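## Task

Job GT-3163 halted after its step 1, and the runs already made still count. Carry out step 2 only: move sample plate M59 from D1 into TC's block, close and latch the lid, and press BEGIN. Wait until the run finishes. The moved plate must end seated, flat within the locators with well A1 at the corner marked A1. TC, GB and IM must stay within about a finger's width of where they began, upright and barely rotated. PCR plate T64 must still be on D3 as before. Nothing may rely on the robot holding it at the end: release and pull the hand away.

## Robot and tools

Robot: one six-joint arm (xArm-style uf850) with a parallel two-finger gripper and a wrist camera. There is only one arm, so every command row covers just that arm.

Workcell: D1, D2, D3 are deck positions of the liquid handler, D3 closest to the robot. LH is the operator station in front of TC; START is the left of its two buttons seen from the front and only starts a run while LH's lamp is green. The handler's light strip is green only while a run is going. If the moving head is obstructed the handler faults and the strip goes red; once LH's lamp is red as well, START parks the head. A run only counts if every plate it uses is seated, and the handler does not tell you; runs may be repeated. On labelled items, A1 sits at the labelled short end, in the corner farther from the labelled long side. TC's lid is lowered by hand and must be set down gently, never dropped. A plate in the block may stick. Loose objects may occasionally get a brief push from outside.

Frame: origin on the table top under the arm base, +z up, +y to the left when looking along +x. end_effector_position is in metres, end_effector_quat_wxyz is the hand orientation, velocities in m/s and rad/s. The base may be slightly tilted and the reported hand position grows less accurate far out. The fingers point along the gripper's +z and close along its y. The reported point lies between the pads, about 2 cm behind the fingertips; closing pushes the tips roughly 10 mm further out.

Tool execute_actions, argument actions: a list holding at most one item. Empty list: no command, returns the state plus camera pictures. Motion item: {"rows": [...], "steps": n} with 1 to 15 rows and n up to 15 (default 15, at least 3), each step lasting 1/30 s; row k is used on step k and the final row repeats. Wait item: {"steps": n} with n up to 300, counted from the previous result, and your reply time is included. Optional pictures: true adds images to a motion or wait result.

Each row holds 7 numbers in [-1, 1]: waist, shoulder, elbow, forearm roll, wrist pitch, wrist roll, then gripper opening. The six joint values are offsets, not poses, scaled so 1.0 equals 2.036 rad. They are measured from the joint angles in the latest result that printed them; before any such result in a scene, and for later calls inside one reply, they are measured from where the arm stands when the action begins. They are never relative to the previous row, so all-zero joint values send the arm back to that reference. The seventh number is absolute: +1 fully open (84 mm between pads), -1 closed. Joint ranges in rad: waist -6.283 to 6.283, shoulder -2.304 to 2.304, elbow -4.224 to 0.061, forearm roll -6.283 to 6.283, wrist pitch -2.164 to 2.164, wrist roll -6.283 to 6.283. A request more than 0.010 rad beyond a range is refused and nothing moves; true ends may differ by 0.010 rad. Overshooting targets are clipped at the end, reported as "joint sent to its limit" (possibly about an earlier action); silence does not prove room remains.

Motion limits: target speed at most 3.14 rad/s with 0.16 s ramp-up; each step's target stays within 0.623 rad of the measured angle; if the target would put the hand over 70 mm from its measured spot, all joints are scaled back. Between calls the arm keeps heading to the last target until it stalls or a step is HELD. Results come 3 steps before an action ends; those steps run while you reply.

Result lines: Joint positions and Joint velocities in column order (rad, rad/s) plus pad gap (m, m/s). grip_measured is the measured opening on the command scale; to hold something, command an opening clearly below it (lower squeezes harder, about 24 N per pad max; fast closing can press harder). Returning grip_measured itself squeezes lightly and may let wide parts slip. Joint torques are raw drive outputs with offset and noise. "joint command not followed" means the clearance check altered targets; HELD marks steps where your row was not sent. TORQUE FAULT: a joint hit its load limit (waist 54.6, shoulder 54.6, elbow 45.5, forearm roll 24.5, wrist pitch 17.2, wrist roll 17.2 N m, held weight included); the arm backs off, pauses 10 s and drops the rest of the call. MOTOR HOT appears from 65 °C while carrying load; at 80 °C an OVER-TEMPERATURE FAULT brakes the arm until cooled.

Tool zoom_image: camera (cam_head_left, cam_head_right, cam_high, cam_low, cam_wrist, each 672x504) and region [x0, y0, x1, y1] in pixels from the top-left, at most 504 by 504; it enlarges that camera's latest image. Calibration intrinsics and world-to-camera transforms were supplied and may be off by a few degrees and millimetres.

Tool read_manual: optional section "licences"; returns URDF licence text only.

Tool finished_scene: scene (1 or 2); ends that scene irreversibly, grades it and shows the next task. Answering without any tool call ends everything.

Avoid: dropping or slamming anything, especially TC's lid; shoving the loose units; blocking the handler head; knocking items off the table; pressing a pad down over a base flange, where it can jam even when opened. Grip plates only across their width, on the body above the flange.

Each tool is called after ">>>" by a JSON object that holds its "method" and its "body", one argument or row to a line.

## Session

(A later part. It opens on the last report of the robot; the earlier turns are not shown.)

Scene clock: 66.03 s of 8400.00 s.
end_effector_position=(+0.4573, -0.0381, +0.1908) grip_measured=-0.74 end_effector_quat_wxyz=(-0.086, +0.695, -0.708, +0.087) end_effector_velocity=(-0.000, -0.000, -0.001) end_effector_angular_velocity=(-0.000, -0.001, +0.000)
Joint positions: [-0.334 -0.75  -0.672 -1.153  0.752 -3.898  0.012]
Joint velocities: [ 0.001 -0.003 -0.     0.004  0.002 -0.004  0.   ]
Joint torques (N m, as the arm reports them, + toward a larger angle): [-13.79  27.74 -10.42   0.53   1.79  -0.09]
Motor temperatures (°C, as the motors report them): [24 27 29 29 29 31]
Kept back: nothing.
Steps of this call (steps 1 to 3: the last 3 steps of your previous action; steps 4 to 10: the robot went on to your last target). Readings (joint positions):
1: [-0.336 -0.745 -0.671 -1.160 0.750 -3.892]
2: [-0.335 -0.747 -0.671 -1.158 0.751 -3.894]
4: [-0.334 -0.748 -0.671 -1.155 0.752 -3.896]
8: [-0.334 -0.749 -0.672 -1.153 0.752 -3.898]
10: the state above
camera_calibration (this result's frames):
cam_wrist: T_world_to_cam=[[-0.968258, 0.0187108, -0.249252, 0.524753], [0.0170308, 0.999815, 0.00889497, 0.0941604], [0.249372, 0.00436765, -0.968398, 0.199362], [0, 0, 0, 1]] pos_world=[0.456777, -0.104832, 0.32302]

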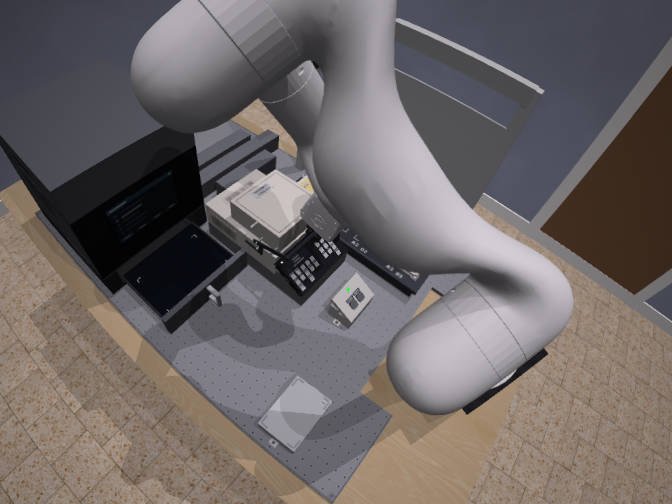

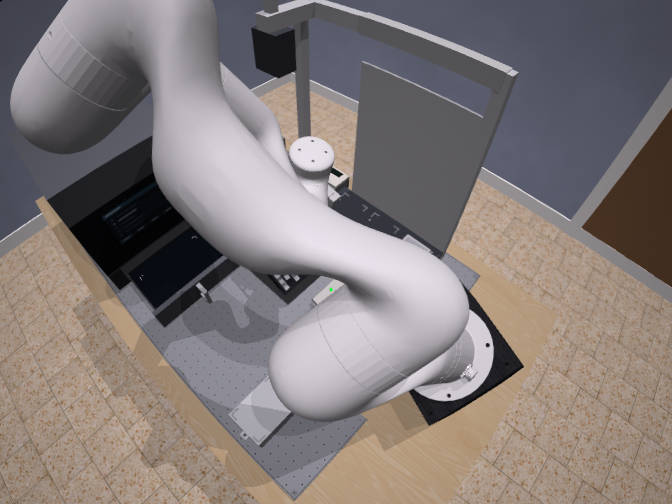

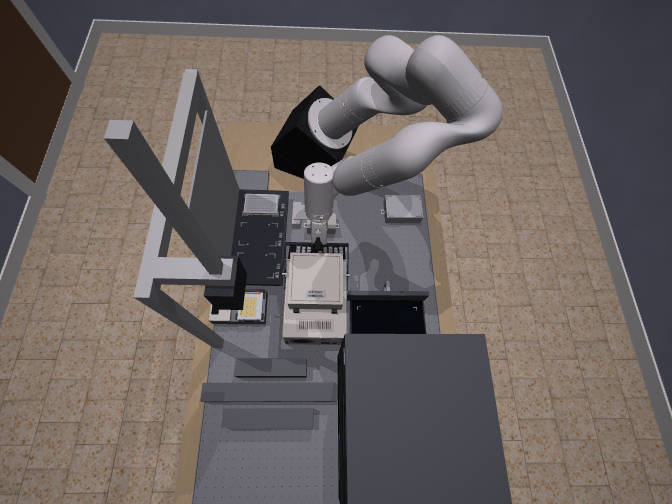

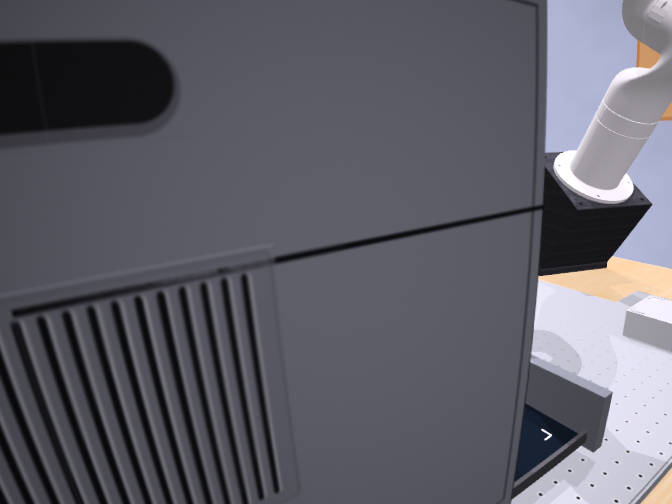

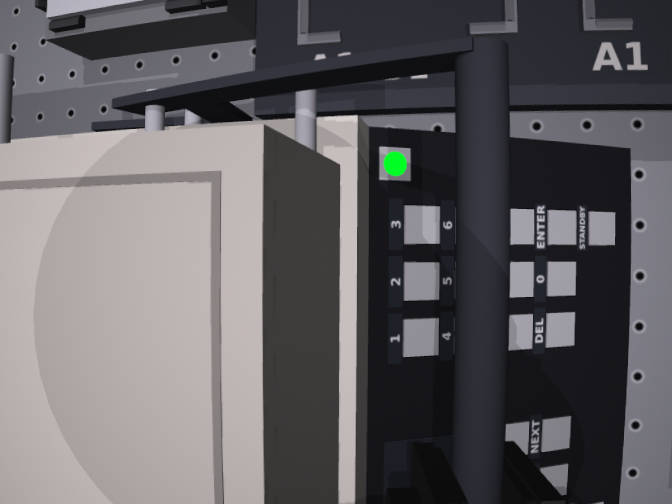

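>>> {"method": "execute_actions", "body": {
  "actions": [
    {"rows": [[0.0008,-0.0015,0,0.002,0.0006,-0.0017,-1],[0.0016,-0.0029,-0.0001,0.004,0.0012,-0.0034,-1],[0.0024,-0.0044,-0.0003,0.0059,0.0018,-0.005,-1],[0.0032,-0.0058,-0.0005,0.0079,0.0024,-0.0067,-1],[0.004,-0.0073,-0.0007,0.0099,0.0031,-0.0084,-1],[0.0048,-0.0088,-0.0009,0.0119,0.0037,-0.01,-1],[0.0056,-0.0102,-0.0012,0.0138,0.0043,-0.0117,-1],[0.0064,-0.0117,-0.0014,0.0158,0.0049,-0.0134,-1]], "steps": 15}
  ]
}}

>>> {"method": "execute_actions", "body": {
  "actions": [
    {"steps": 10}
  ],
  "pictures": true
}}

Scene clock: 66.83 s of 8400.00 s.
end_effector_position=(+0.4576, -0.0378, +0.1838) grip_measured=-0.74 end_effector_quat_wxyz=(-0.088, +0.696, -0.707, +0.089) end_effector_velocity=(+0.001, +0.001, -0.018) end_effector_angular_velocity=(+0.003, -0.010, +0.006)
Joint positions: [-0.324 -0.767 -0.676 -1.127  0.764 -3.92   0.012]
Joint velocities: [ 0.027 -0.045 -0.014  0.061  0.026 -0.049 -0.   ]
Joint torques (N m, as the arm reports them, + toward a larger angle): [-11.19  18.35  -2.18  -2.12  -0.61  -0.06]
Motor temperatures (°C, as the motors report them): [24 27 29 29 29 31]
Steps of this call (steps 1 to 12: the robot went on to your last target; steps 13 to 24: the first 12 steps of this action). Readings (joint positions):
13: [-0.333 -0.750 -0.672 -1.153 0.753 -3.899]
14: [-0.333 -0.750 -0.672 -1.152 0.753 -3.899]
16: [-0.332 -0.752 -0.672 -1.150 0.754 -3.901]
20: [-0.329 -0.759 -0.673 -1.139 0.758 -3.910]
24: the state above

Scene clock: 67.17 s of 8400.00 s.
end_effector_position=(+0.4571, -0.0378, +0.1817) grip_measured=-0.74 end_effector_quat_wxyz=(-0.088, +0.696, -0.707, +0.089) end_effector_velocity=(-0.002, -0.001, -0.001) end_effector_angular_velocity=(-0.002, +0.003, -0.002)
Joint positions: [-0.321 -0.772 -0.677 -1.121  0.766 -3.925  0.012]
Joint velocities: [ 0.001 -0.003  0.     0.003 -0.002 -0.002 -0.   ]
Joint torques (N m, as the arm reports them, + toward a larger angle): [-5.56 12.01  4.35 -5.04 -2.85 -0.12]
Motor temperatures (°C, as the motors report them): [24 27 29 29 29 31]
Kept back: nothing.
Steps of this call (steps 1 to 3: the last 3 steps of your previous action; steps 4 to 10: the robot went on to your last target). Readings (joint positions):
1: [-0.323 -0.769 -0.676 -1.125 0.764 -3.921]
2: [-0.322 -0.770 -0.676 -1.124 0.765 -3.922]
4: [-0.322 -0.771 -0.677 -1.122 0.766 -3.924]
8: [-0.321 -0.772 -0.677 -1.121 0.766 -3.925]
10: the state above
camera_calibration (this result's frames):
cam_wrist: T_world_to_cam=[[-0.966992, 0.0166819, -0.25426, 0.52262], [0.0145563, 0.999842, 0.0102393, 0.0947461], [0.25439, 0.00620026, -0.967082, 0.188099], [0, 0, 0, 1]] pos_world=[0.45614, -0.104616, 0.313818]

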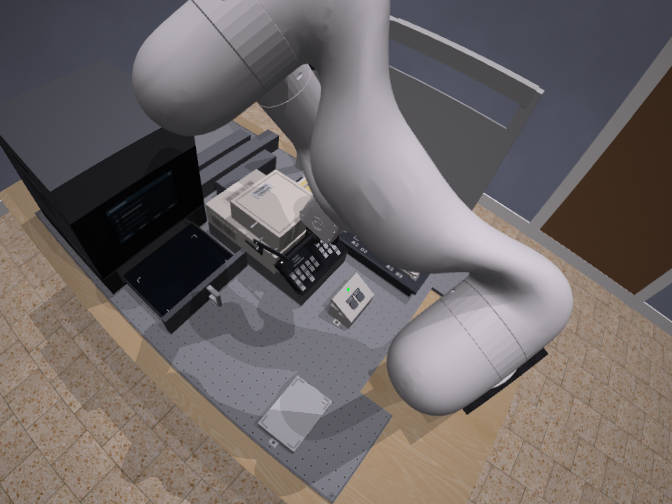

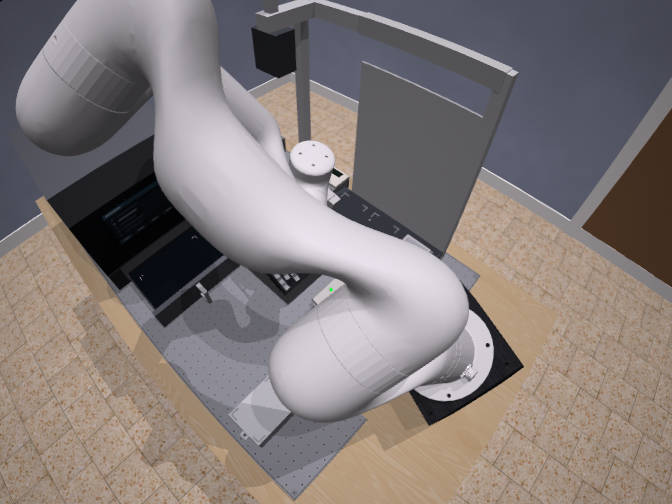

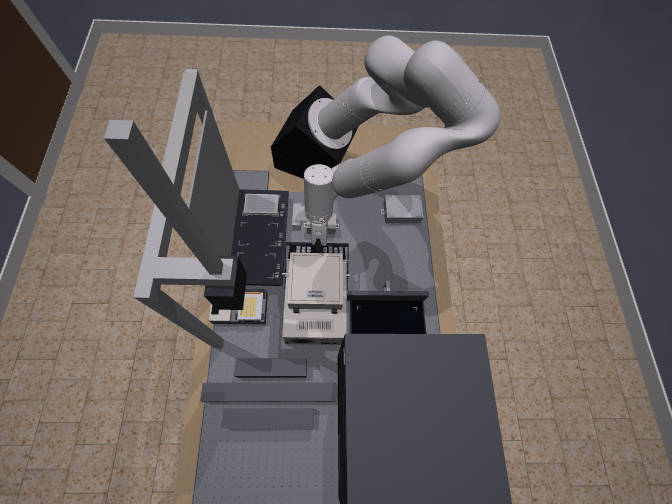

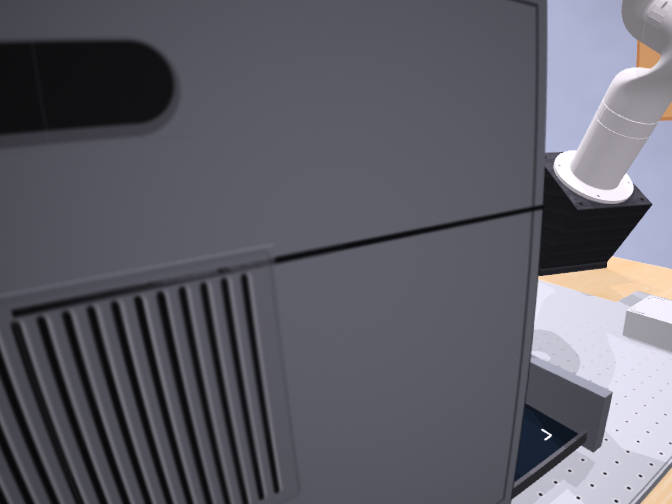

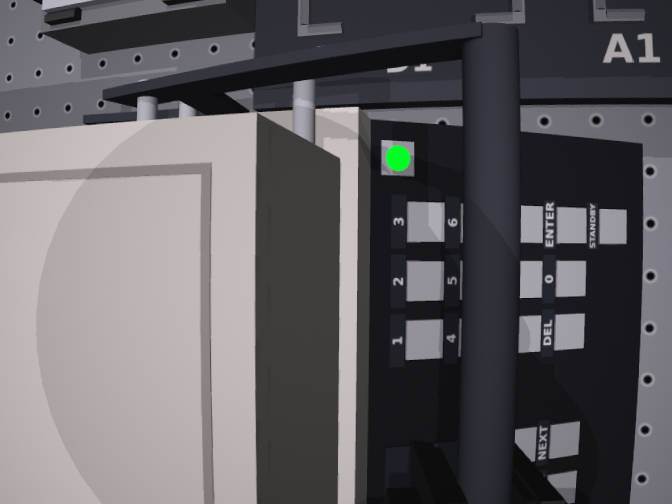

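>>> {"method": "execute_actions", "body": {
  "actions": [
    {"rows": [[0,0,0,0,0,0,-0.8],[0,0,0,0,0,0,-0.6],[0,0,0,0,0,0,-0.45],[0,0,0,0,0,0,-0.35]], "steps": 10}
  ]
}}

>>> {"method": "zoom_image", "body": {
  "camera": "cam_head_left",
  "region": [230, 200, 350, 310]
}}

Scene clock: 67.53 s of 8400.00 s.
end_effector_position=(+0.4527, -0.0378, +0.1796) grip_measured=-0.44 end_effector_quat_wxyz=(-0.084, +0.696, -0.708, +0.086) end_effector_velocity=(-0.013, -0.000, -0.003) end_effector_angular_velocity=(-0.003, +0.025, -0.012)
Joint positions: [-0.319 -0.775 -0.673 -1.122  0.76  -3.926  0.025]
Joint velocities: [-0.001 -0.003  0.016 -0.003 -0.014  0.001  0.042]
Joint torques (N m, as the arm reports them, + toward a larger angle): [-17.93  28.16  -5.91  -1.56   0.14  -0.13]
Motor temperatures (°C, as the motors report them): [24 27 29 29 29 31]
Steps of this call (steps 1 to 4: the robot went on to your last target; steps 5 to 11: the first 7 steps of this action). Readings (joint positions):
5: [-0.321 -0.773 -0.677 -1.121 0.765 -3.926]
6: [-0.321 -0.773 -0.677 -1.121 0.765 -3.926]
8: [-0.320 -0.773 -0.677 -1.121 0.763 -3.926]
11: the state above

Region (230, 200, 350, 310) of cam_head_left's 672x504 image, scaled by 4.200, with more detail than that image has; it fills the top 462 rows of this view, and the rest is white.

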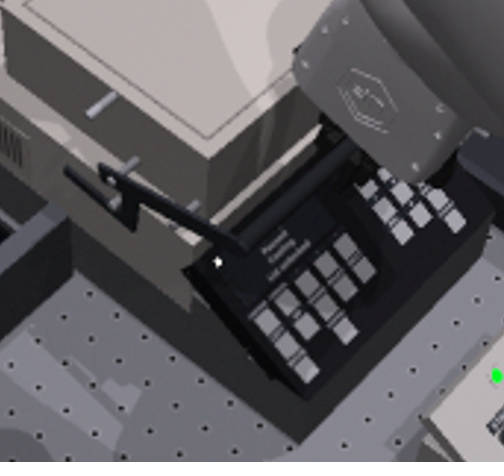

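>>> {"method": "execute_actions", "body": {
  "actions": [
    {"rows": [[-0.003,0.0041,0.0005,-0.0043,0.001,0.0021,-0.35],[-0.0059,0.0082,0.003,-0.0086,0,0.0042,-0.35],[-0.0089,0.0122,0.0055,-0.0129,-0.001,0.0064,-0.35],[-0.0118,0.0163,0.008,-0.0172,-0.002,0.0085,-0.35],[-0.0148,0.0204,0.0105,-0.0216,-0.003,0.0106,-0.35],[-0.0178,0.0245,0.013,-0.0259,-0.004,0.0127,-0.35],[-0.0207,0.0286,0.0155,-0.0302,-0.005,0.0148,-0.35],[-0.0237,0.0326,0.018,-0.0345,-0.006,0.017,-0.35],[-0.0266,0.0367,0.0204,-0.0388,-0.007,0.0191,-0.35],[-0.0296,0.0408,0.0228,-0.0431,-0.0077,0.0212,-0.35]], "steps": 15}
  ]
}}

>>> {"method": "execute_actions", "body": {
  "actions": [
    {"steps": 6}
  ]
}}

Scene clock: 69.17 s of 8400.00 s.
end_effector_position=(+0.4485, -0.0381, +0.2037) grip_measured=-0.37 end_effector_quat_wxyz=(-0.086, +0.695, -0.708, +0.087) end_effector_velocity=(-0.028, -0.001, +0.082) end_effector_angular_velocity=(-0.007, +0.000, -0.008)
Joint positions: [-0.361 -0.718 -0.642 -1.182  0.75  -3.896  0.028]
Joint velocities: [-0.148  0.203  0.122 -0.215 -0.048  0.104  0.   ]
Joint torques (N m, as the arm reports them, + toward a larger angle): [-11.69  23.86  -8.17  -0.37  -0.02   0.21]
Motor temperatures (°C, as the motors report them): [24 27 29 29 29 31]
Steps of this call (steps 1 to 3: the last 3 steps of your previous action; steps 4 to 15: the robot went on to your last target; steps 16 to 37: nothing new was sent; steps 38 to 49: the first 12 steps of this action). Readings (joint positions):
38: [-0.321 -0.772 -0.677 -1.121 0.766 -3.925]
39: [-0.321 -0.772 -0.676 -1.122 0.765 -3.925]
41: [-0.324 -0.768 -0.673 -1.127 0.763 -3.922]
45: [-0.340 -0.747 -0.660 -1.151 0.757 -3.911]
49: the state above

Scene clock: 69.37 s of 8400.00 s.
end_effector_position=(+0.4453, -0.0381, +0.2122) grip_measured=-0.37 end_effector_quat_wxyz=(-0.086, +0.695, -0.708, +0.088) end_effector_velocity=(-0.007, -0.000, +0.015) end_effector_angular_velocity=(-0.001, +0.002, -0.003)
Joint positions: [-0.376 -0.697 -0.63  -1.205  0.745 -3.885  0.028]
Joint velocities: [-0.029  0.039  0.024 -0.043 -0.01   0.022 -0.   ]
Joint torques (N m, as the arm reports them, + toward a larger angle): [-13.51  22.13  -7.78  -0.29  -0.1   -0.15]
Motor temperatures (°C, as the motors report them): [24 27 29 29 29 31]
Kept back: nothing.
Steps of this call (steps 1 to 3: the last 3 steps of your previous action; steps 4 to 6: the robot went on to your last target). Readings (joint positions):
1: [-0.365 -0.712 -0.639 -1.189 0.749 -3.893]
2: [-0.369 -0.707 -0.636 -1.194 0.747 -3.890]
4: [-0.374 -0.700 -0.632 -1.201 0.746 -3.887]
6: the state above

>>> {"method": "execute_actions", "body": {
  "actions": [
    {"rows": [[0.001,0.0044,0.0099,0.009,0.0067,-0.0089,-0.5],[0.0038,0.0062,0.0181,0.0206,0.0134,-0.0188,-0.65],[0.0066,0.0081,0.0264,0.0322,0.0201,-0.0288,-0.8],[0.0094,0.0099,0.0346,0.0438,0.0268,-0.0387,-0.9],[0.0123,0.0118,0.0428,0.0554,0.0335,-0.0486,-1],[0.0151,0.0137,0.051,0.067,0.0402,-0.0586,-1],[0.0179,0.0155,0.0593,0.0786,0.0468,-0.0685,-1],[0.0207,0.0174,0.0675,0.0902,0.0535,-0.0784,-1],[0.0235,0.0192,0.0757,0.1017,0.0602,-0.0883,-1],[0.0264,0.0211,0.0839,0.1133,0.0669,-0.0982,-1],[0.0292,0.0229,0.0922,0.1249,0.0736,-0.1082,-1],[0.032,0.0248,0.1004,0.1365,0.0803,-0.1181,-1]], "steps": 15}
  ]
}}

>>> {"method": "execute_actions", "body": {
  "actions": [
    {"steps": 6}
  ]
}}

Scene clock: 69.97 s of 8400.00 s.
end_effector_position=(+0.4205, -0.0080, +0.2072) grip_measured=-1.00 end_effector_quat_wxyz=(-0.110, +0.692, -0.706, +0.103) end_effector_velocity=(-0.104, +0.109, -0.018) end_effector_angular_velocity=(-0.019, -0.245, -0.004)
Joint positions: [-0.342 -0.666 -0.515 -1.053  0.836 -4.017  0.   ]
Joint velocities: [ 0.161  0.106  0.469  0.66   0.38  -0.563  0.   ]
Joint torques (N m, as the arm reports them, + toward a larger angle): [-14.72  27.91  -5.07   0.36   0.58   0.13]
Motor temperatures (°C, as the motors report them): [24 27 29 29 29 31]
Steps of this call (steps 1 to 6: the robot went on to your last target; steps 7 to 18: the first 12 steps of this action). Readings (joint positions):
7: [-0.379 -0.693 -0.627 -1.209 0.744 -3.883]
8: [-0.379 -0.692 -0.626 -1.207 0.746 -3.885]
10: [-0.376 -0.690 -0.616 -1.194 0.754 -3.896]
14: [-0.362 -0.680 -0.574 -1.135 0.788 -3.946]
18: the state above

Scene clock: 70.17 s of 8400.00 s.
end_effector_position=(+0.4039, +0.0069, +0.2055) grip_measured=-1.00 end_effector_quat_wxyz=(-0.120, +0.690, -0.704, +0.120) end_effector_velocity=(-0.036, +0.030, -0.000) end_effector_angular_velocity=(-0.040, -0.093, +0.005)
Joint positions: [-0.317 -0.65  -0.443 -0.952  0.893 -4.103  0.   ]
Joint velocities: [ 0.055  0.038  0.164  0.236  0.139 -0.206  0.   ]
Joint torques (N m, as the arm reports them, + toward a larger angle): [-10.96  22.37  -6.59  -2.28   0.26  -0.21]
Motor temperatures (°C, as the motors report them): [24 27 29 29 29 31]
Kept back: nothing.
Steps of this call (steps 1 to 3: the last 3 steps of your previous action; steps 4 to 6: the robot went on to your last target). Readings (joint positions):
1: [-0.336 -0.663 -0.499 -1.031 0.848 -4.036]
2: [-0.331 -0.659 -0.483 -1.009 0.861 -4.055]
4: [-0.323 -0.654 -0.458 -0.974 0.881 -4.084]
6: the state above

>>> {"method": "execute_actions", "body": {
  "actions": [
    {"rows": [[0.0131,-0.003,0.0095,0.0232,0.0135,-0.0133,-1],[0.0231,-0.0077,0.0104,0.0341,0.0195,-0.0157,-1],[0.0332,-0.0123,0.0113,0.0451,0.0254,-0.018,-1],[0.0432,-0.017,0.0122,0.0561,0.0313,-0.0203,-1],[0.0533,-0.0217,0.0131,0.0671,0.0373,-0.0227,-1],[0.0634,-0.0264,0.0139,0.078,0.0432,-0.025,-1],[0.0734,-0.0311,0.0148,0.089,0.0491,-0.0273,-1],[0.0835,-0.0357,0.0157,0.1,0.055,-0.0296,-1],[0.0935,-0.0404,0.0166,0.1109,0.061,-0.032,-1],[0.1036,-0.0451,0.0175,0.1219,0.0669,-0.0343,-1],[0.1137,-0.0498,0.0184,0.1329,0.0728,-0.0366,-1],[0.1237,-0.0545,0.0193,0.1438,0.0787,-0.0389,-1]], "steps": 15}
  ]
}}

>>> {"method": "execute_actions", "body": {
  "actions": [
    {"steps": 16}
  ],
  "pictures": true
}}

Scene clock: 70.83 s of 8400.00 s.
end_effector_position=(+0.3913, +0.0374, +0.1693) grip_measured=-1.00 end_effector_quat_wxyz=(-0.125, +0.688, -0.704, +0.121) end_effector_velocity=(-0.052, +0.103, -0.144) end_effector_angular_velocity=(-0.011, +0.005, +0.000)
Joint positions: [-0.174 -0.71  -0.413 -0.778  0.989 -4.157  0.   ]
Joint velocities: [ 0.575 -0.268  0.052  0.626  0.336 -0.133  0.   ]
Joint torques (N m, as the arm reports them, + toward a larger angle): [-12.89  19.04  -2.53   0.14   0.04  -0.21]
Motor temperatures (°C, as the motors report them): [24 27 29 29 29 31]
Steps of this call (steps 1 to 8: the robot went on to your last target; steps 9 to 20: the first 12 steps of this action). Readings (joint positions):
9: [-0.312 -0.646 -0.426 -0.928 0.908 -4.124]
10: [-0.310 -0.647 -0.426 -0.926 0.909 -4.125]
12: [-0.298 -0.652 -0.425 -0.913 0.916 -4.128]
16: [-0.246 -0.677 -0.420 -0.857 0.947 -4.140]
20: the state above

Scene clock: 71.37 s of 8400.00 s.
end_effector_position=(+0.3798, +0.0549, +0.1437) grip_measured=-1.00 end_effector_quat_wxyz=(-0.122, +0.690, -0.703, +0.124) end_effector_velocity=(-0.002, +0.001, -0.003) end_effector_angular_velocity=(-0.002, +0.002, +0.001)
Joint positions: [-0.067 -0.761 -0.404 -0.661  1.053 -4.182  0.   ]
Joint velocities: [ 0.011 -0.005  0.001  0.011  0.004 -0.002  0.   ]
Joint torques (N m, as the arm reports them, + toward a larger angle): [-14.18  24.39  -1.33  -1.21   0.15  -0.27]
Motor temperatures (°C, as the motors report them): [24 27 29 29 29 31]
Kept back: nothing.
Steps of this call (steps 1 to 3: the last 3 steps of your previous action; steps 4 to 16: the robot went on to your last target). Readings (joint positions):
1: [-0.155 -0.719 -0.412 -0.757 1.001 -4.161]
2: [-0.136 -0.728 -0.410 -0.737 1.012 -4.166]
4: [-0.105 -0.743 -0.407 -0.704 1.029 -4.173]
8: [-0.077 -0.756 -0.405 -0.673 1.047 -4.179]
16: the state above
camera_calibration (this result's frames):
cam_wrist: T_world_to_cam=[[-0.936789, 0.018732, -0.349393, 0.438678], [0.0165733, 0.999821, 0.0091672, 0.00296], [0.349502, 0.00279712, -0.936931, 0.130214], [0, 0, 0, 1]] pos_world=[0.365389, -0.011541, 0.275246]

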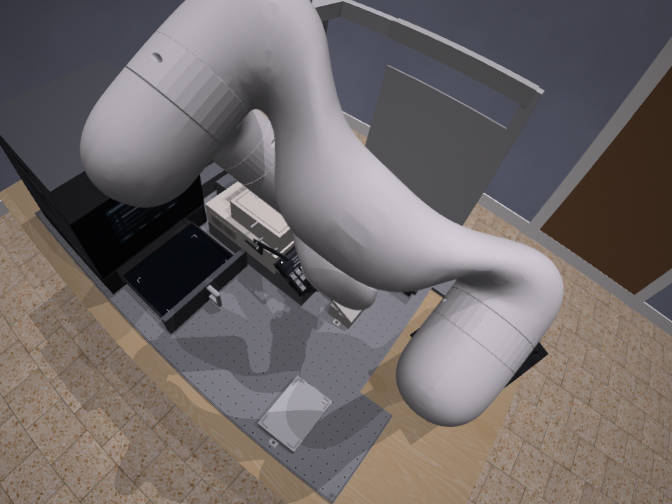

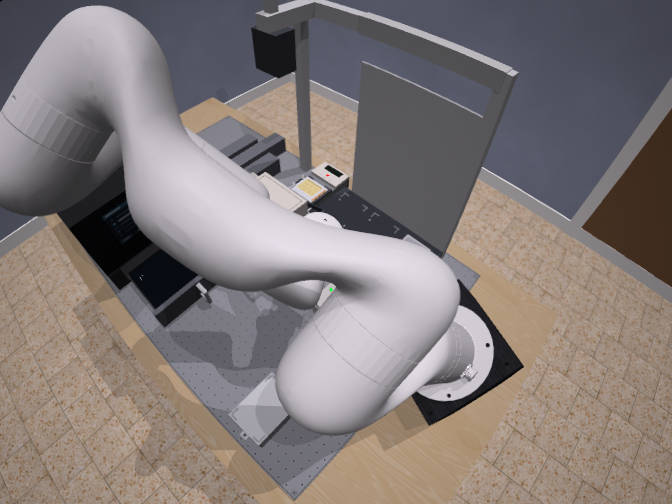

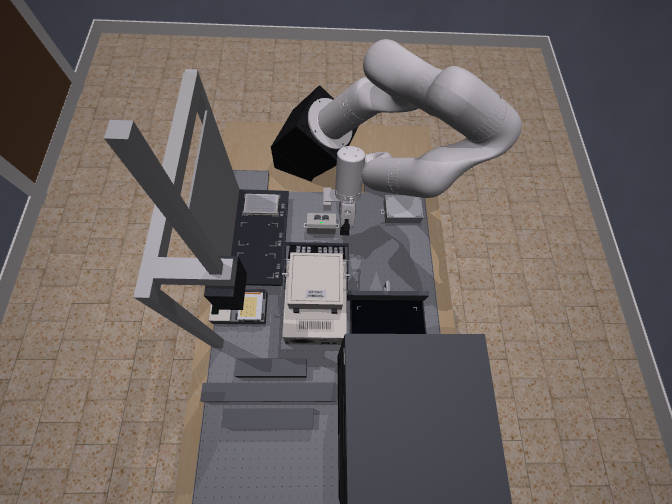

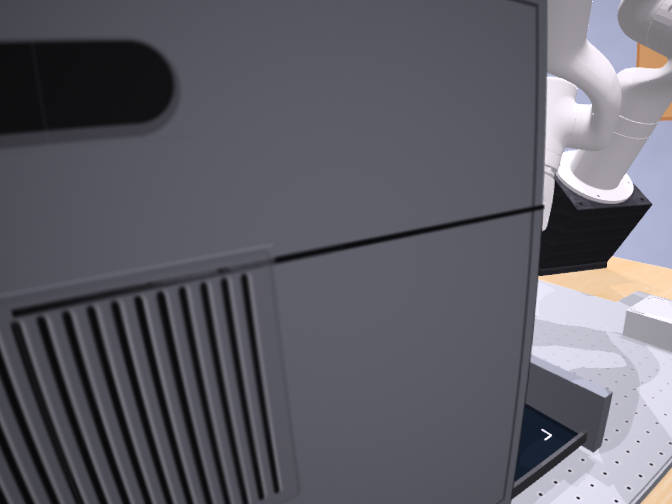

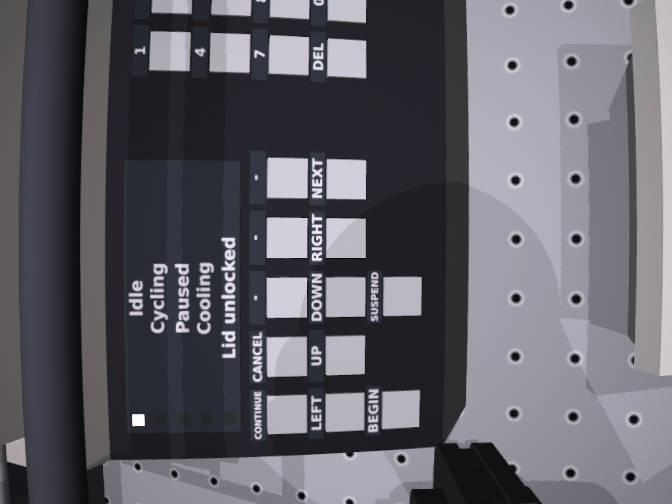

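>>> {"method": "execute_actions", "body": {
  "actions": [
    {"rows": [[0.0025,-0.0053,-0.0047,0.0022,0.001,0.0004,-1],[0.0051,-0.0105,-0.0093,0.0044,0.002,0.0008,-1],[0.0076,-0.0158,-0.014,0.0066,0.003,0.0012,-1],[0.0102,-0.021,-0.0186,0.0088,0.004,0.0016,-1],[0.0127,-0.0263,-0.0233,0.011,0.005,0.002,-1],[0.0152,-0.0316,-0.028,0.0131,0.006,0.0023,-1],[0.0178,-0.0368,-0.0326,0.0153,0.007,0.0027,-1],[0.0203,-0.0421,-0.0373,0.0175,0.008,0.0031,-1],[0.0229,-0.0473,-0.0419,0.0197,0.009,0.0035,-1],[0.0254,-0.0526,-0.0466,0.0219,0.01,0.0039,-1]], "steps": 15}
  ]
}}

>>> {"method": "execute_actions", "body": {
  "actions": [
    {"steps": 12}
  ],
  "pictures": true
}}

Scene clock: 72.77 s of 8400.00 s.
end_effector_position=(+0.3916, +0.0496, +0.1192) grip_measured=-1.00 end_effector_quat_wxyz=(-0.122, +0.690, -0.703, +0.124) end_effector_velocity=(+0.038, -0.019, -0.091) end_effector_angular_velocity=(-0.002, +0.002, +0.000)
Joint positions: [-0.031 -0.834 -0.469 -0.63   1.067 -4.176  0.   ]
Joint velocities: [ 0.127 -0.266 -0.235  0.109  0.049  0.02   0.   ]
Joint torques (N m, as the arm reports them, + toward a larger angle): [-15.    30.49   0.89  -0.98   0.12  -0.16]
Motor temperatures (°C, as the motors report them): [24 27 29 29 29 31]
Steps of this call (steps 1 to 15: the robot went on to your last target; steps 16 to 30: nothing new was sent; steps 31 to 42: the first 12 steps of this action). Readings (joint positions):
31: [-0.066 -0.761 -0.404 -0.660 1.054 -4.182]
32: [-0.065 -0.762 -0.404 -0.659 1.054 -4.182]
34: [-0.062 -0.768 -0.410 -0.657 1.055 -4.181]
38: [-0.049 -0.796 -0.435 -0.646 1.060 -4.179]
42: the state above

Scene clock: 73.17 s of 8400.00 s.
end_effector_position=(+0.3963, +0.0473, +0.1079) grip_measured=-1.00 end_effector_quat_wxyz=(-0.122, +0.690, -0.703, +0.124) end_effector_velocity=(+0.001, -0.001, -0.003) end_effector_angular_velocity=(-0.000, +0.000, -0.001)
Joint positions: [-0.015 -0.867 -0.498 -0.617  1.073 -4.174  0.   ]
Joint velocities: [ 0.004 -0.008 -0.007  0.003  0.002  0.001  0.   ]
Joint torques (N m, as the arm reports them, + toward a larger angle): [-12.87  24.33   0.16  -1.98   0.43  -0.31]
Motor temperatures (°C, as the motors report them): [24 27 29 29 29 31]
Kept back: nothing.
Steps of this call (steps 1 to 3: the last 3 steps of your previous action; steps 4 to 12: the robot went on to your last target). Readings (joint positions):
1: [-0.027 -0.842 -0.476 -0.627 1.069 -4.176]
2: [-0.024 -0.849 -0.482 -0.624 1.070 -4.175]
4: [-0.020 -0.857 -0.489 -0.621 1.071 -4.175]
8: [-0.017 -0.864 -0.496 -0.618 1.073 -4.174]
12: the state above
camera_calibration (this result's frames):
cam_wrist: T_world_to_cam=[[-0.936837, 0.0183337, -0.349285, 0.441802], [0.016365, 0.999829, 0.00858668, 0.0107933], [0.349382, 0.00232829, -0.936977, 0.0909376], [0, 0, 0, 1]] pos_world=[0.381948, -0.0191031, 0.239429]

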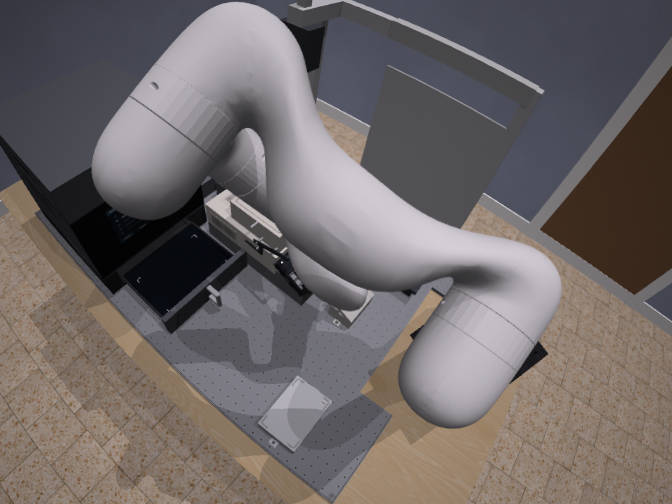

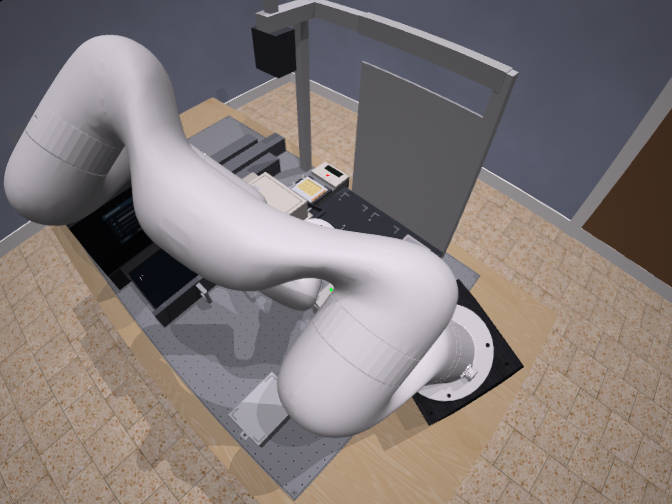

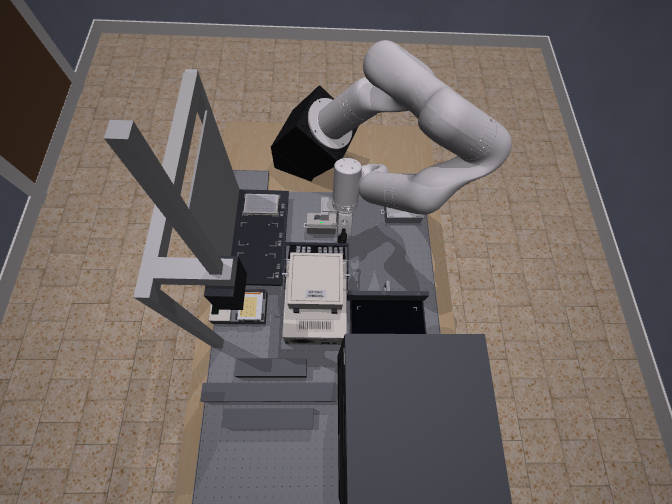

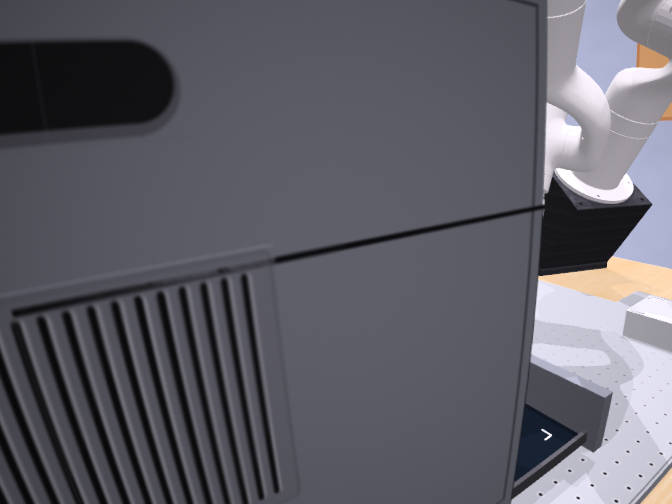

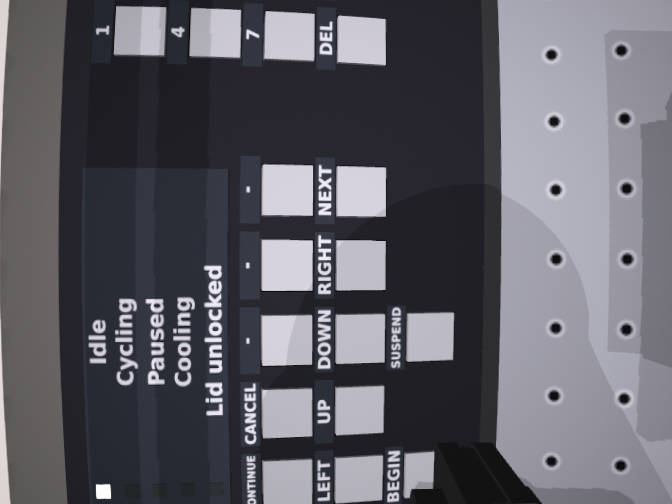

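>>> {"method": "execute_actions", "body": {
  "actions": [
    {"rows": [[0.001,-0.0018,-0.0016,0.0008,0.0003,0.0003,-1],[0.0019,-0.0031,-0.0028,0.0016,0.0006,0.0005,-1],[0.0029,-0.0044,-0.004,0.0024,0.0009,0.0008,-1],[0.0039,-0.0057,-0.0052,0.0032,0.0012,0.001,-1],[0.0048,-0.007,-0.0064,0.0039,0.0014,0.0013,-1],[0.0058,-0.0083,-0.0075,0.0047,0.0017,0.0016,-1],[0.0067,-0.0096,-0.0087,0.0055,0.002,0.0018,-1],[0.0077,-0.0109,-0.0099,0.0063,0.0023,0.0021,-1]], "steps": 15}
  ]
}}

>>> {"method": "execute_actions", "body": {
  "actions": [
    {"steps": 10}
  ],
  "pictures": true
}}

Scene clock: 73.90 s of 8400.00 s.
end_effector_position=(+0.3988, +0.0470, +0.1009) grip_measured=-1.00 end_effector_quat_wxyz=(-0.122, +0.690, -0.703, +0.124) end_effector_velocity=(+0.005, -0.000, -0.015) end_effector_angular_velocity=(+0.000, -0.000, -0.001)
Joint positions: [-0.003 -0.884 -0.514 -0.606  1.077 -4.171  0.   ]
Joint velocities: [ 0.028 -0.038 -0.034  0.023  0.009  0.008  0.   ]
Joint torques (N m, as the arm reports them, + toward a larger angle): [-14.12  25.24  -0.72  -0.68   0.03  -0.35]
Motor temperatures (°C, as the motors report them): [24 27 29 29 29 31]
Steps of this call (steps 1 to 10: the robot went on to your last target; steps 11 to 22: the first 12 steps of this action). Readings (joint positions):
11: [-0.015 -0.868 -0.499 -0.616 1.073 -4.174]
12: [-0.015 -0.868 -0.499 -0.616 1.074 -4.174]
14: [-0.014 -0.870 -0.500 -0.615 1.074 -4.174]
18: [-0.009 -0.877 -0.507 -0.611 1.075 -4.172]
22: the state above

Scene clock: 74.23 s of 8400.00 s.
end_effector_position=(+0.3994, +0.0470, +0.0993) grip_measured=-1.00 end_effector_quat_wxyz=(-0.122, +0.690, -0.703, +0.124) end_effector_velocity=(-0.000, -0.000, -0.001) end_effector_angular_velocity=(-0.001, +0.001, -0.001)
Joint positions: [ 0.    -0.889 -0.518 -0.604  1.078 -4.17   0.   ]
Joint velocities: [ 0.001 -0.002 -0.001  0.002 -0.001 -0.     0.   ]
Joint torques (N m, as the arm reports them, + toward a larger angle): [-15.32  25.74   1.27  -0.59   0.22  -0.07]
Motor temperatures (°C, as the motors report them): [24 27 29 29 29 31]
Kept back: nothing.
Steps of this call (steps 1 to 3: the last 3 steps of your previous action; steps 4 to 10: the robot went on to your last target). Readings (joint positions):
1: [-0.002 -0.886 -0.515 -0.606 1.077 -4.170]
2: [-0.002 -0.886 -0.516 -0.605 1.077 -4.170]
4: [-0.001 -0.887 -0.517 -0.605 1.078 -4.170]
8: [-0.000 -0.888 -0.517 -0.604 1.078 -4.170]
10: the state above
camera_calibration (this result's frames):
cam_wrist: T_world_to_cam=[[-0.936881, 0.018699, -0.349147, 0.44166], [0.0167729, 0.999823, 0.00853924, 0.0109782], [0.349245, 0.00214403, -0.937029, 0.0818741], [0, 0, 0, 1]] pos_world=[0.385004, -0.0194104, 0.230829]

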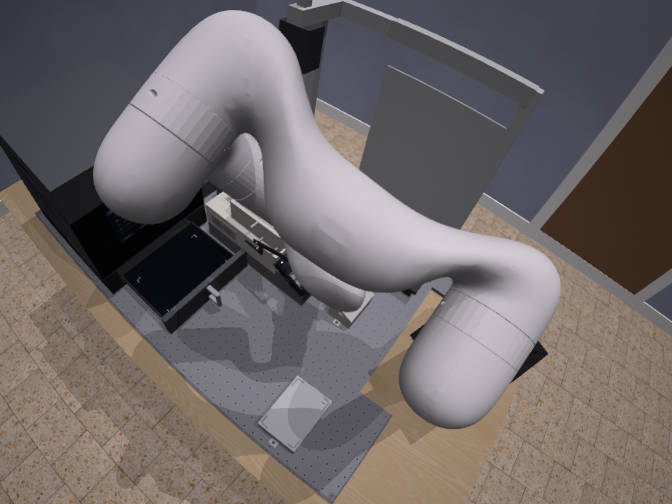

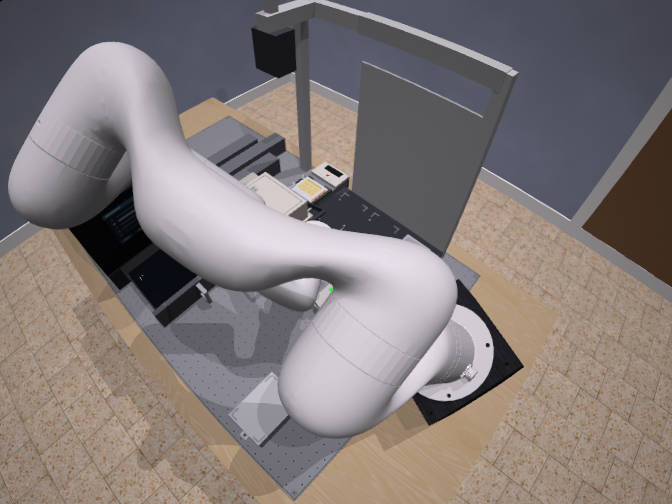

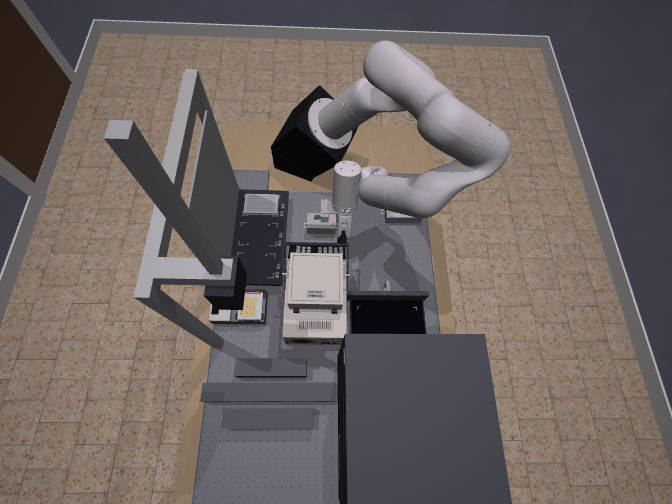

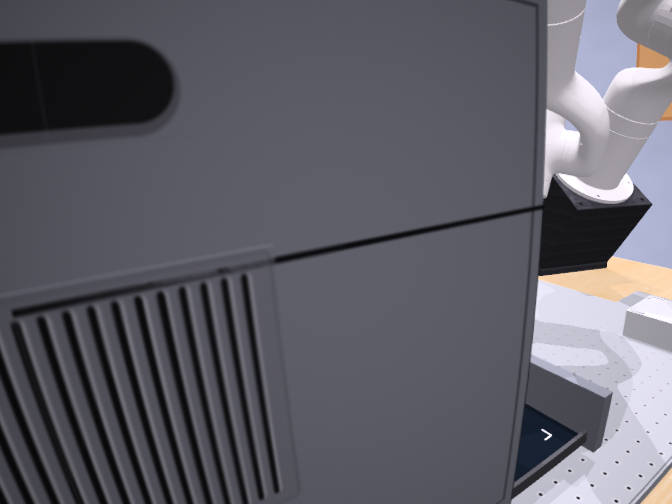

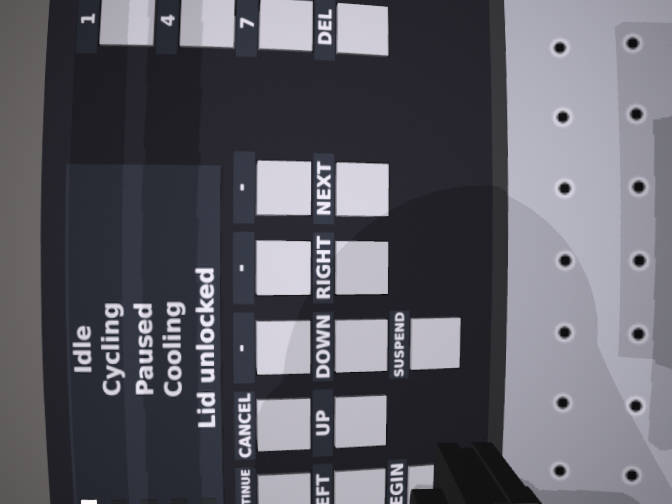

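>>> {"method": "execute_actions", "body": {
  "actions": [
    {"rows": [[0.0006,-0.0008,-0.0007,0.0005,0.0002,0.0002,-1],[0.0011,-0.0015,-0.0014,0.0009,0.0003,0.0003,-1],[0.0017,-0.0023,-0.0021,0.0014,0.0005,0.0005,-1],[0.0023,-0.0031,-0.0028,0.0019,0.0007,0.0006,-1],[0.0029,-0.0039,-0.0035,0.0023,0.0009,0.0008,-1],[0.0034,-0.0046,-0.0042,0.0028,0.001,0.0009,-1]], "steps": 15}
  ]
}}

>>> {"method": "execute_actions", "body": {
  "actions": [
    {"steps": 8}
  ],
  "pictures": true
}}

Scene clock: 74.77 s of 8400.00 s.
end_effector_position=(+0.4000, +0.0471, +0.0969) grip_measured=-1.00 end_effector_quat_wxyz=(-0.123, +0.689, -0.703, +0.125) end_effector_velocity=(+0.001, +0.001, -0.004) end_effector_angular_velocity=(+0.002, -0.003, +0.001)
Joint positions: [ 0.005 -0.895 -0.522 -0.599  1.083 -4.168  0.   ]
Joint velocities: [ 0.009 -0.01  -0.008  0.007  0.007  0.001  0.   ]
Joint torques (N m, as the arm reports them, + toward a larger angle): [-5.27 15.01 -8.21 -2.15 -1.58 -0.19]
Motor temperatures (°C, as the motors report them): [24 27 29 29 29 31]
Steps of this call (steps 1 to 4: the robot went on to your last target; steps 5 to 16: the first 12 steps of this action). Readings (joint positions):
5: [0.000 -0.889 -0.518 -0.604 1.078 -4.170]
6: [0.000 -0.889 -0.518 -0.604 1.078 -4.170]
8: [0.001 -0.890 -0.519 -0.603 1.078 -4.169]
12: [0.003 -0.893 -0.521 -0.601 1.081 -4.169]
16: the state above

Scene clock: 75.03 s of 8400.00 s.
end_effector_position=(+0.4001, +0.0472, +0.0962) grip_measured=-1.00 end_effector_quat_wxyz=(-0.123, +0.689, -0.703, +0.125) end_effector_velocity=(-0.002, -0.001, -0.002) end_effector_angular_velocity=(-0.002, +0.008, -0.001)
Joint positions: [ 0.006 -0.897 -0.524 -0.598  1.083 -4.168  0.   ]
Joint velocities: [ 0.002 -0.003 -0.001  0.001 -0.006  0.001  0.   ]
Joint torques (N m, as the arm reports them, + toward a larger angle): [ -1.64  12.18 -11.97  -1.27  -3.29  -0.19]
Motor temperatures (°C, as the motors report them): [24 27 29 29 29 31]
Kept back: nothing.
Steps of this call (steps 1 to 3: the last 3 steps of your previous action; steps 4 to 8: the robot went on to your last target). Readings (joint positions):
1: [0.005 -0.896 -0.522 -0.599 1.083 -4.168]
2: [0.005 -0.896 -0.523 -0.599 1.083 -4.168]
4: [0.006 -0.896 -0.523 -0.598 1.083 -4.168]
8: the state above
camera_calibration (this result's frames):
cam_wrist: T_world_to_cam=[[-0.93634, 0.0201358, -0.350517, 0.441121], [0.0179474, 0.999794, 0.00949118, 0.0102559], [0.350636, 0.00259609, -0.936508, 0.0781537], [0, 0, 0, 1]] pos_world=[0.385452, -0.019339, 0.227715]

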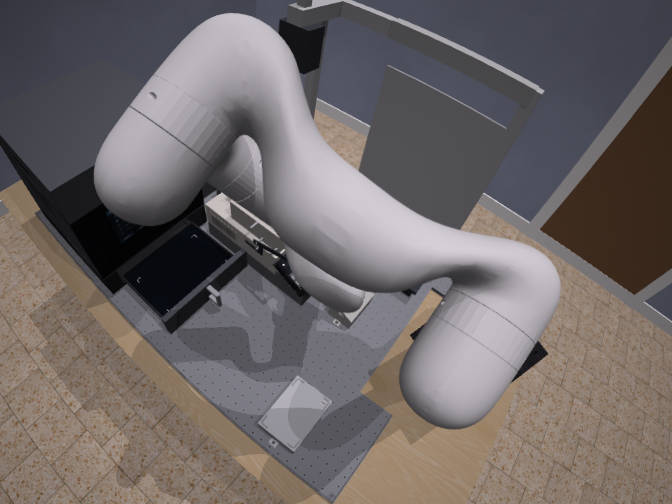

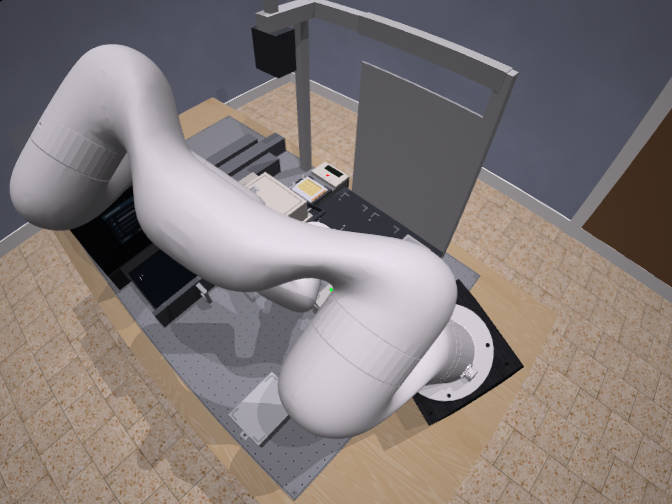

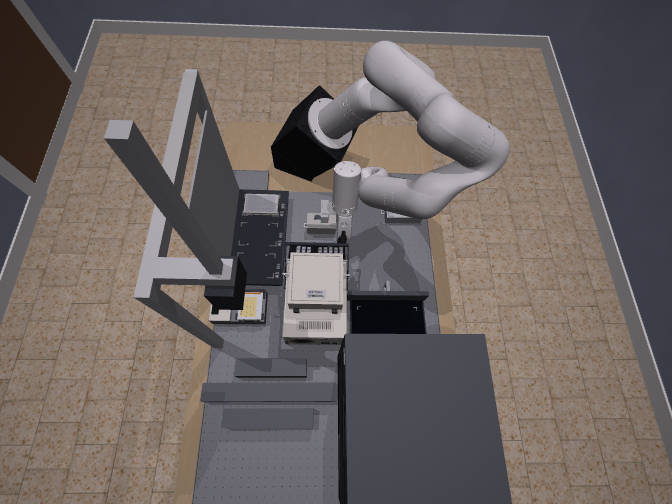

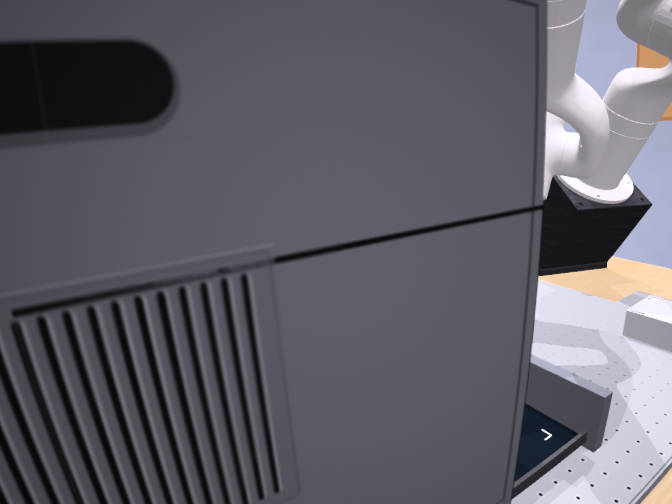

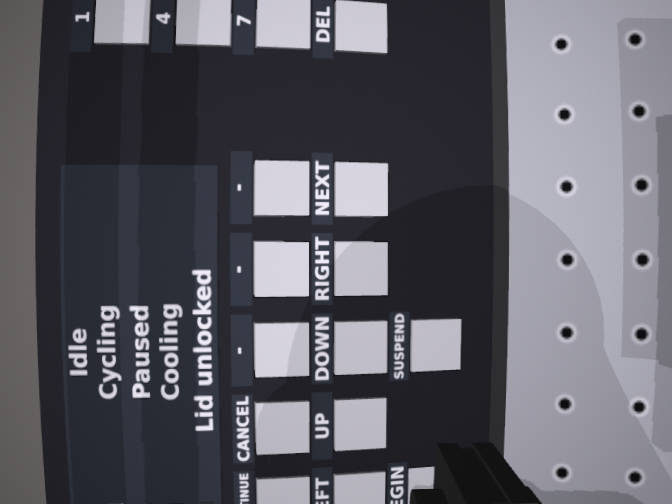

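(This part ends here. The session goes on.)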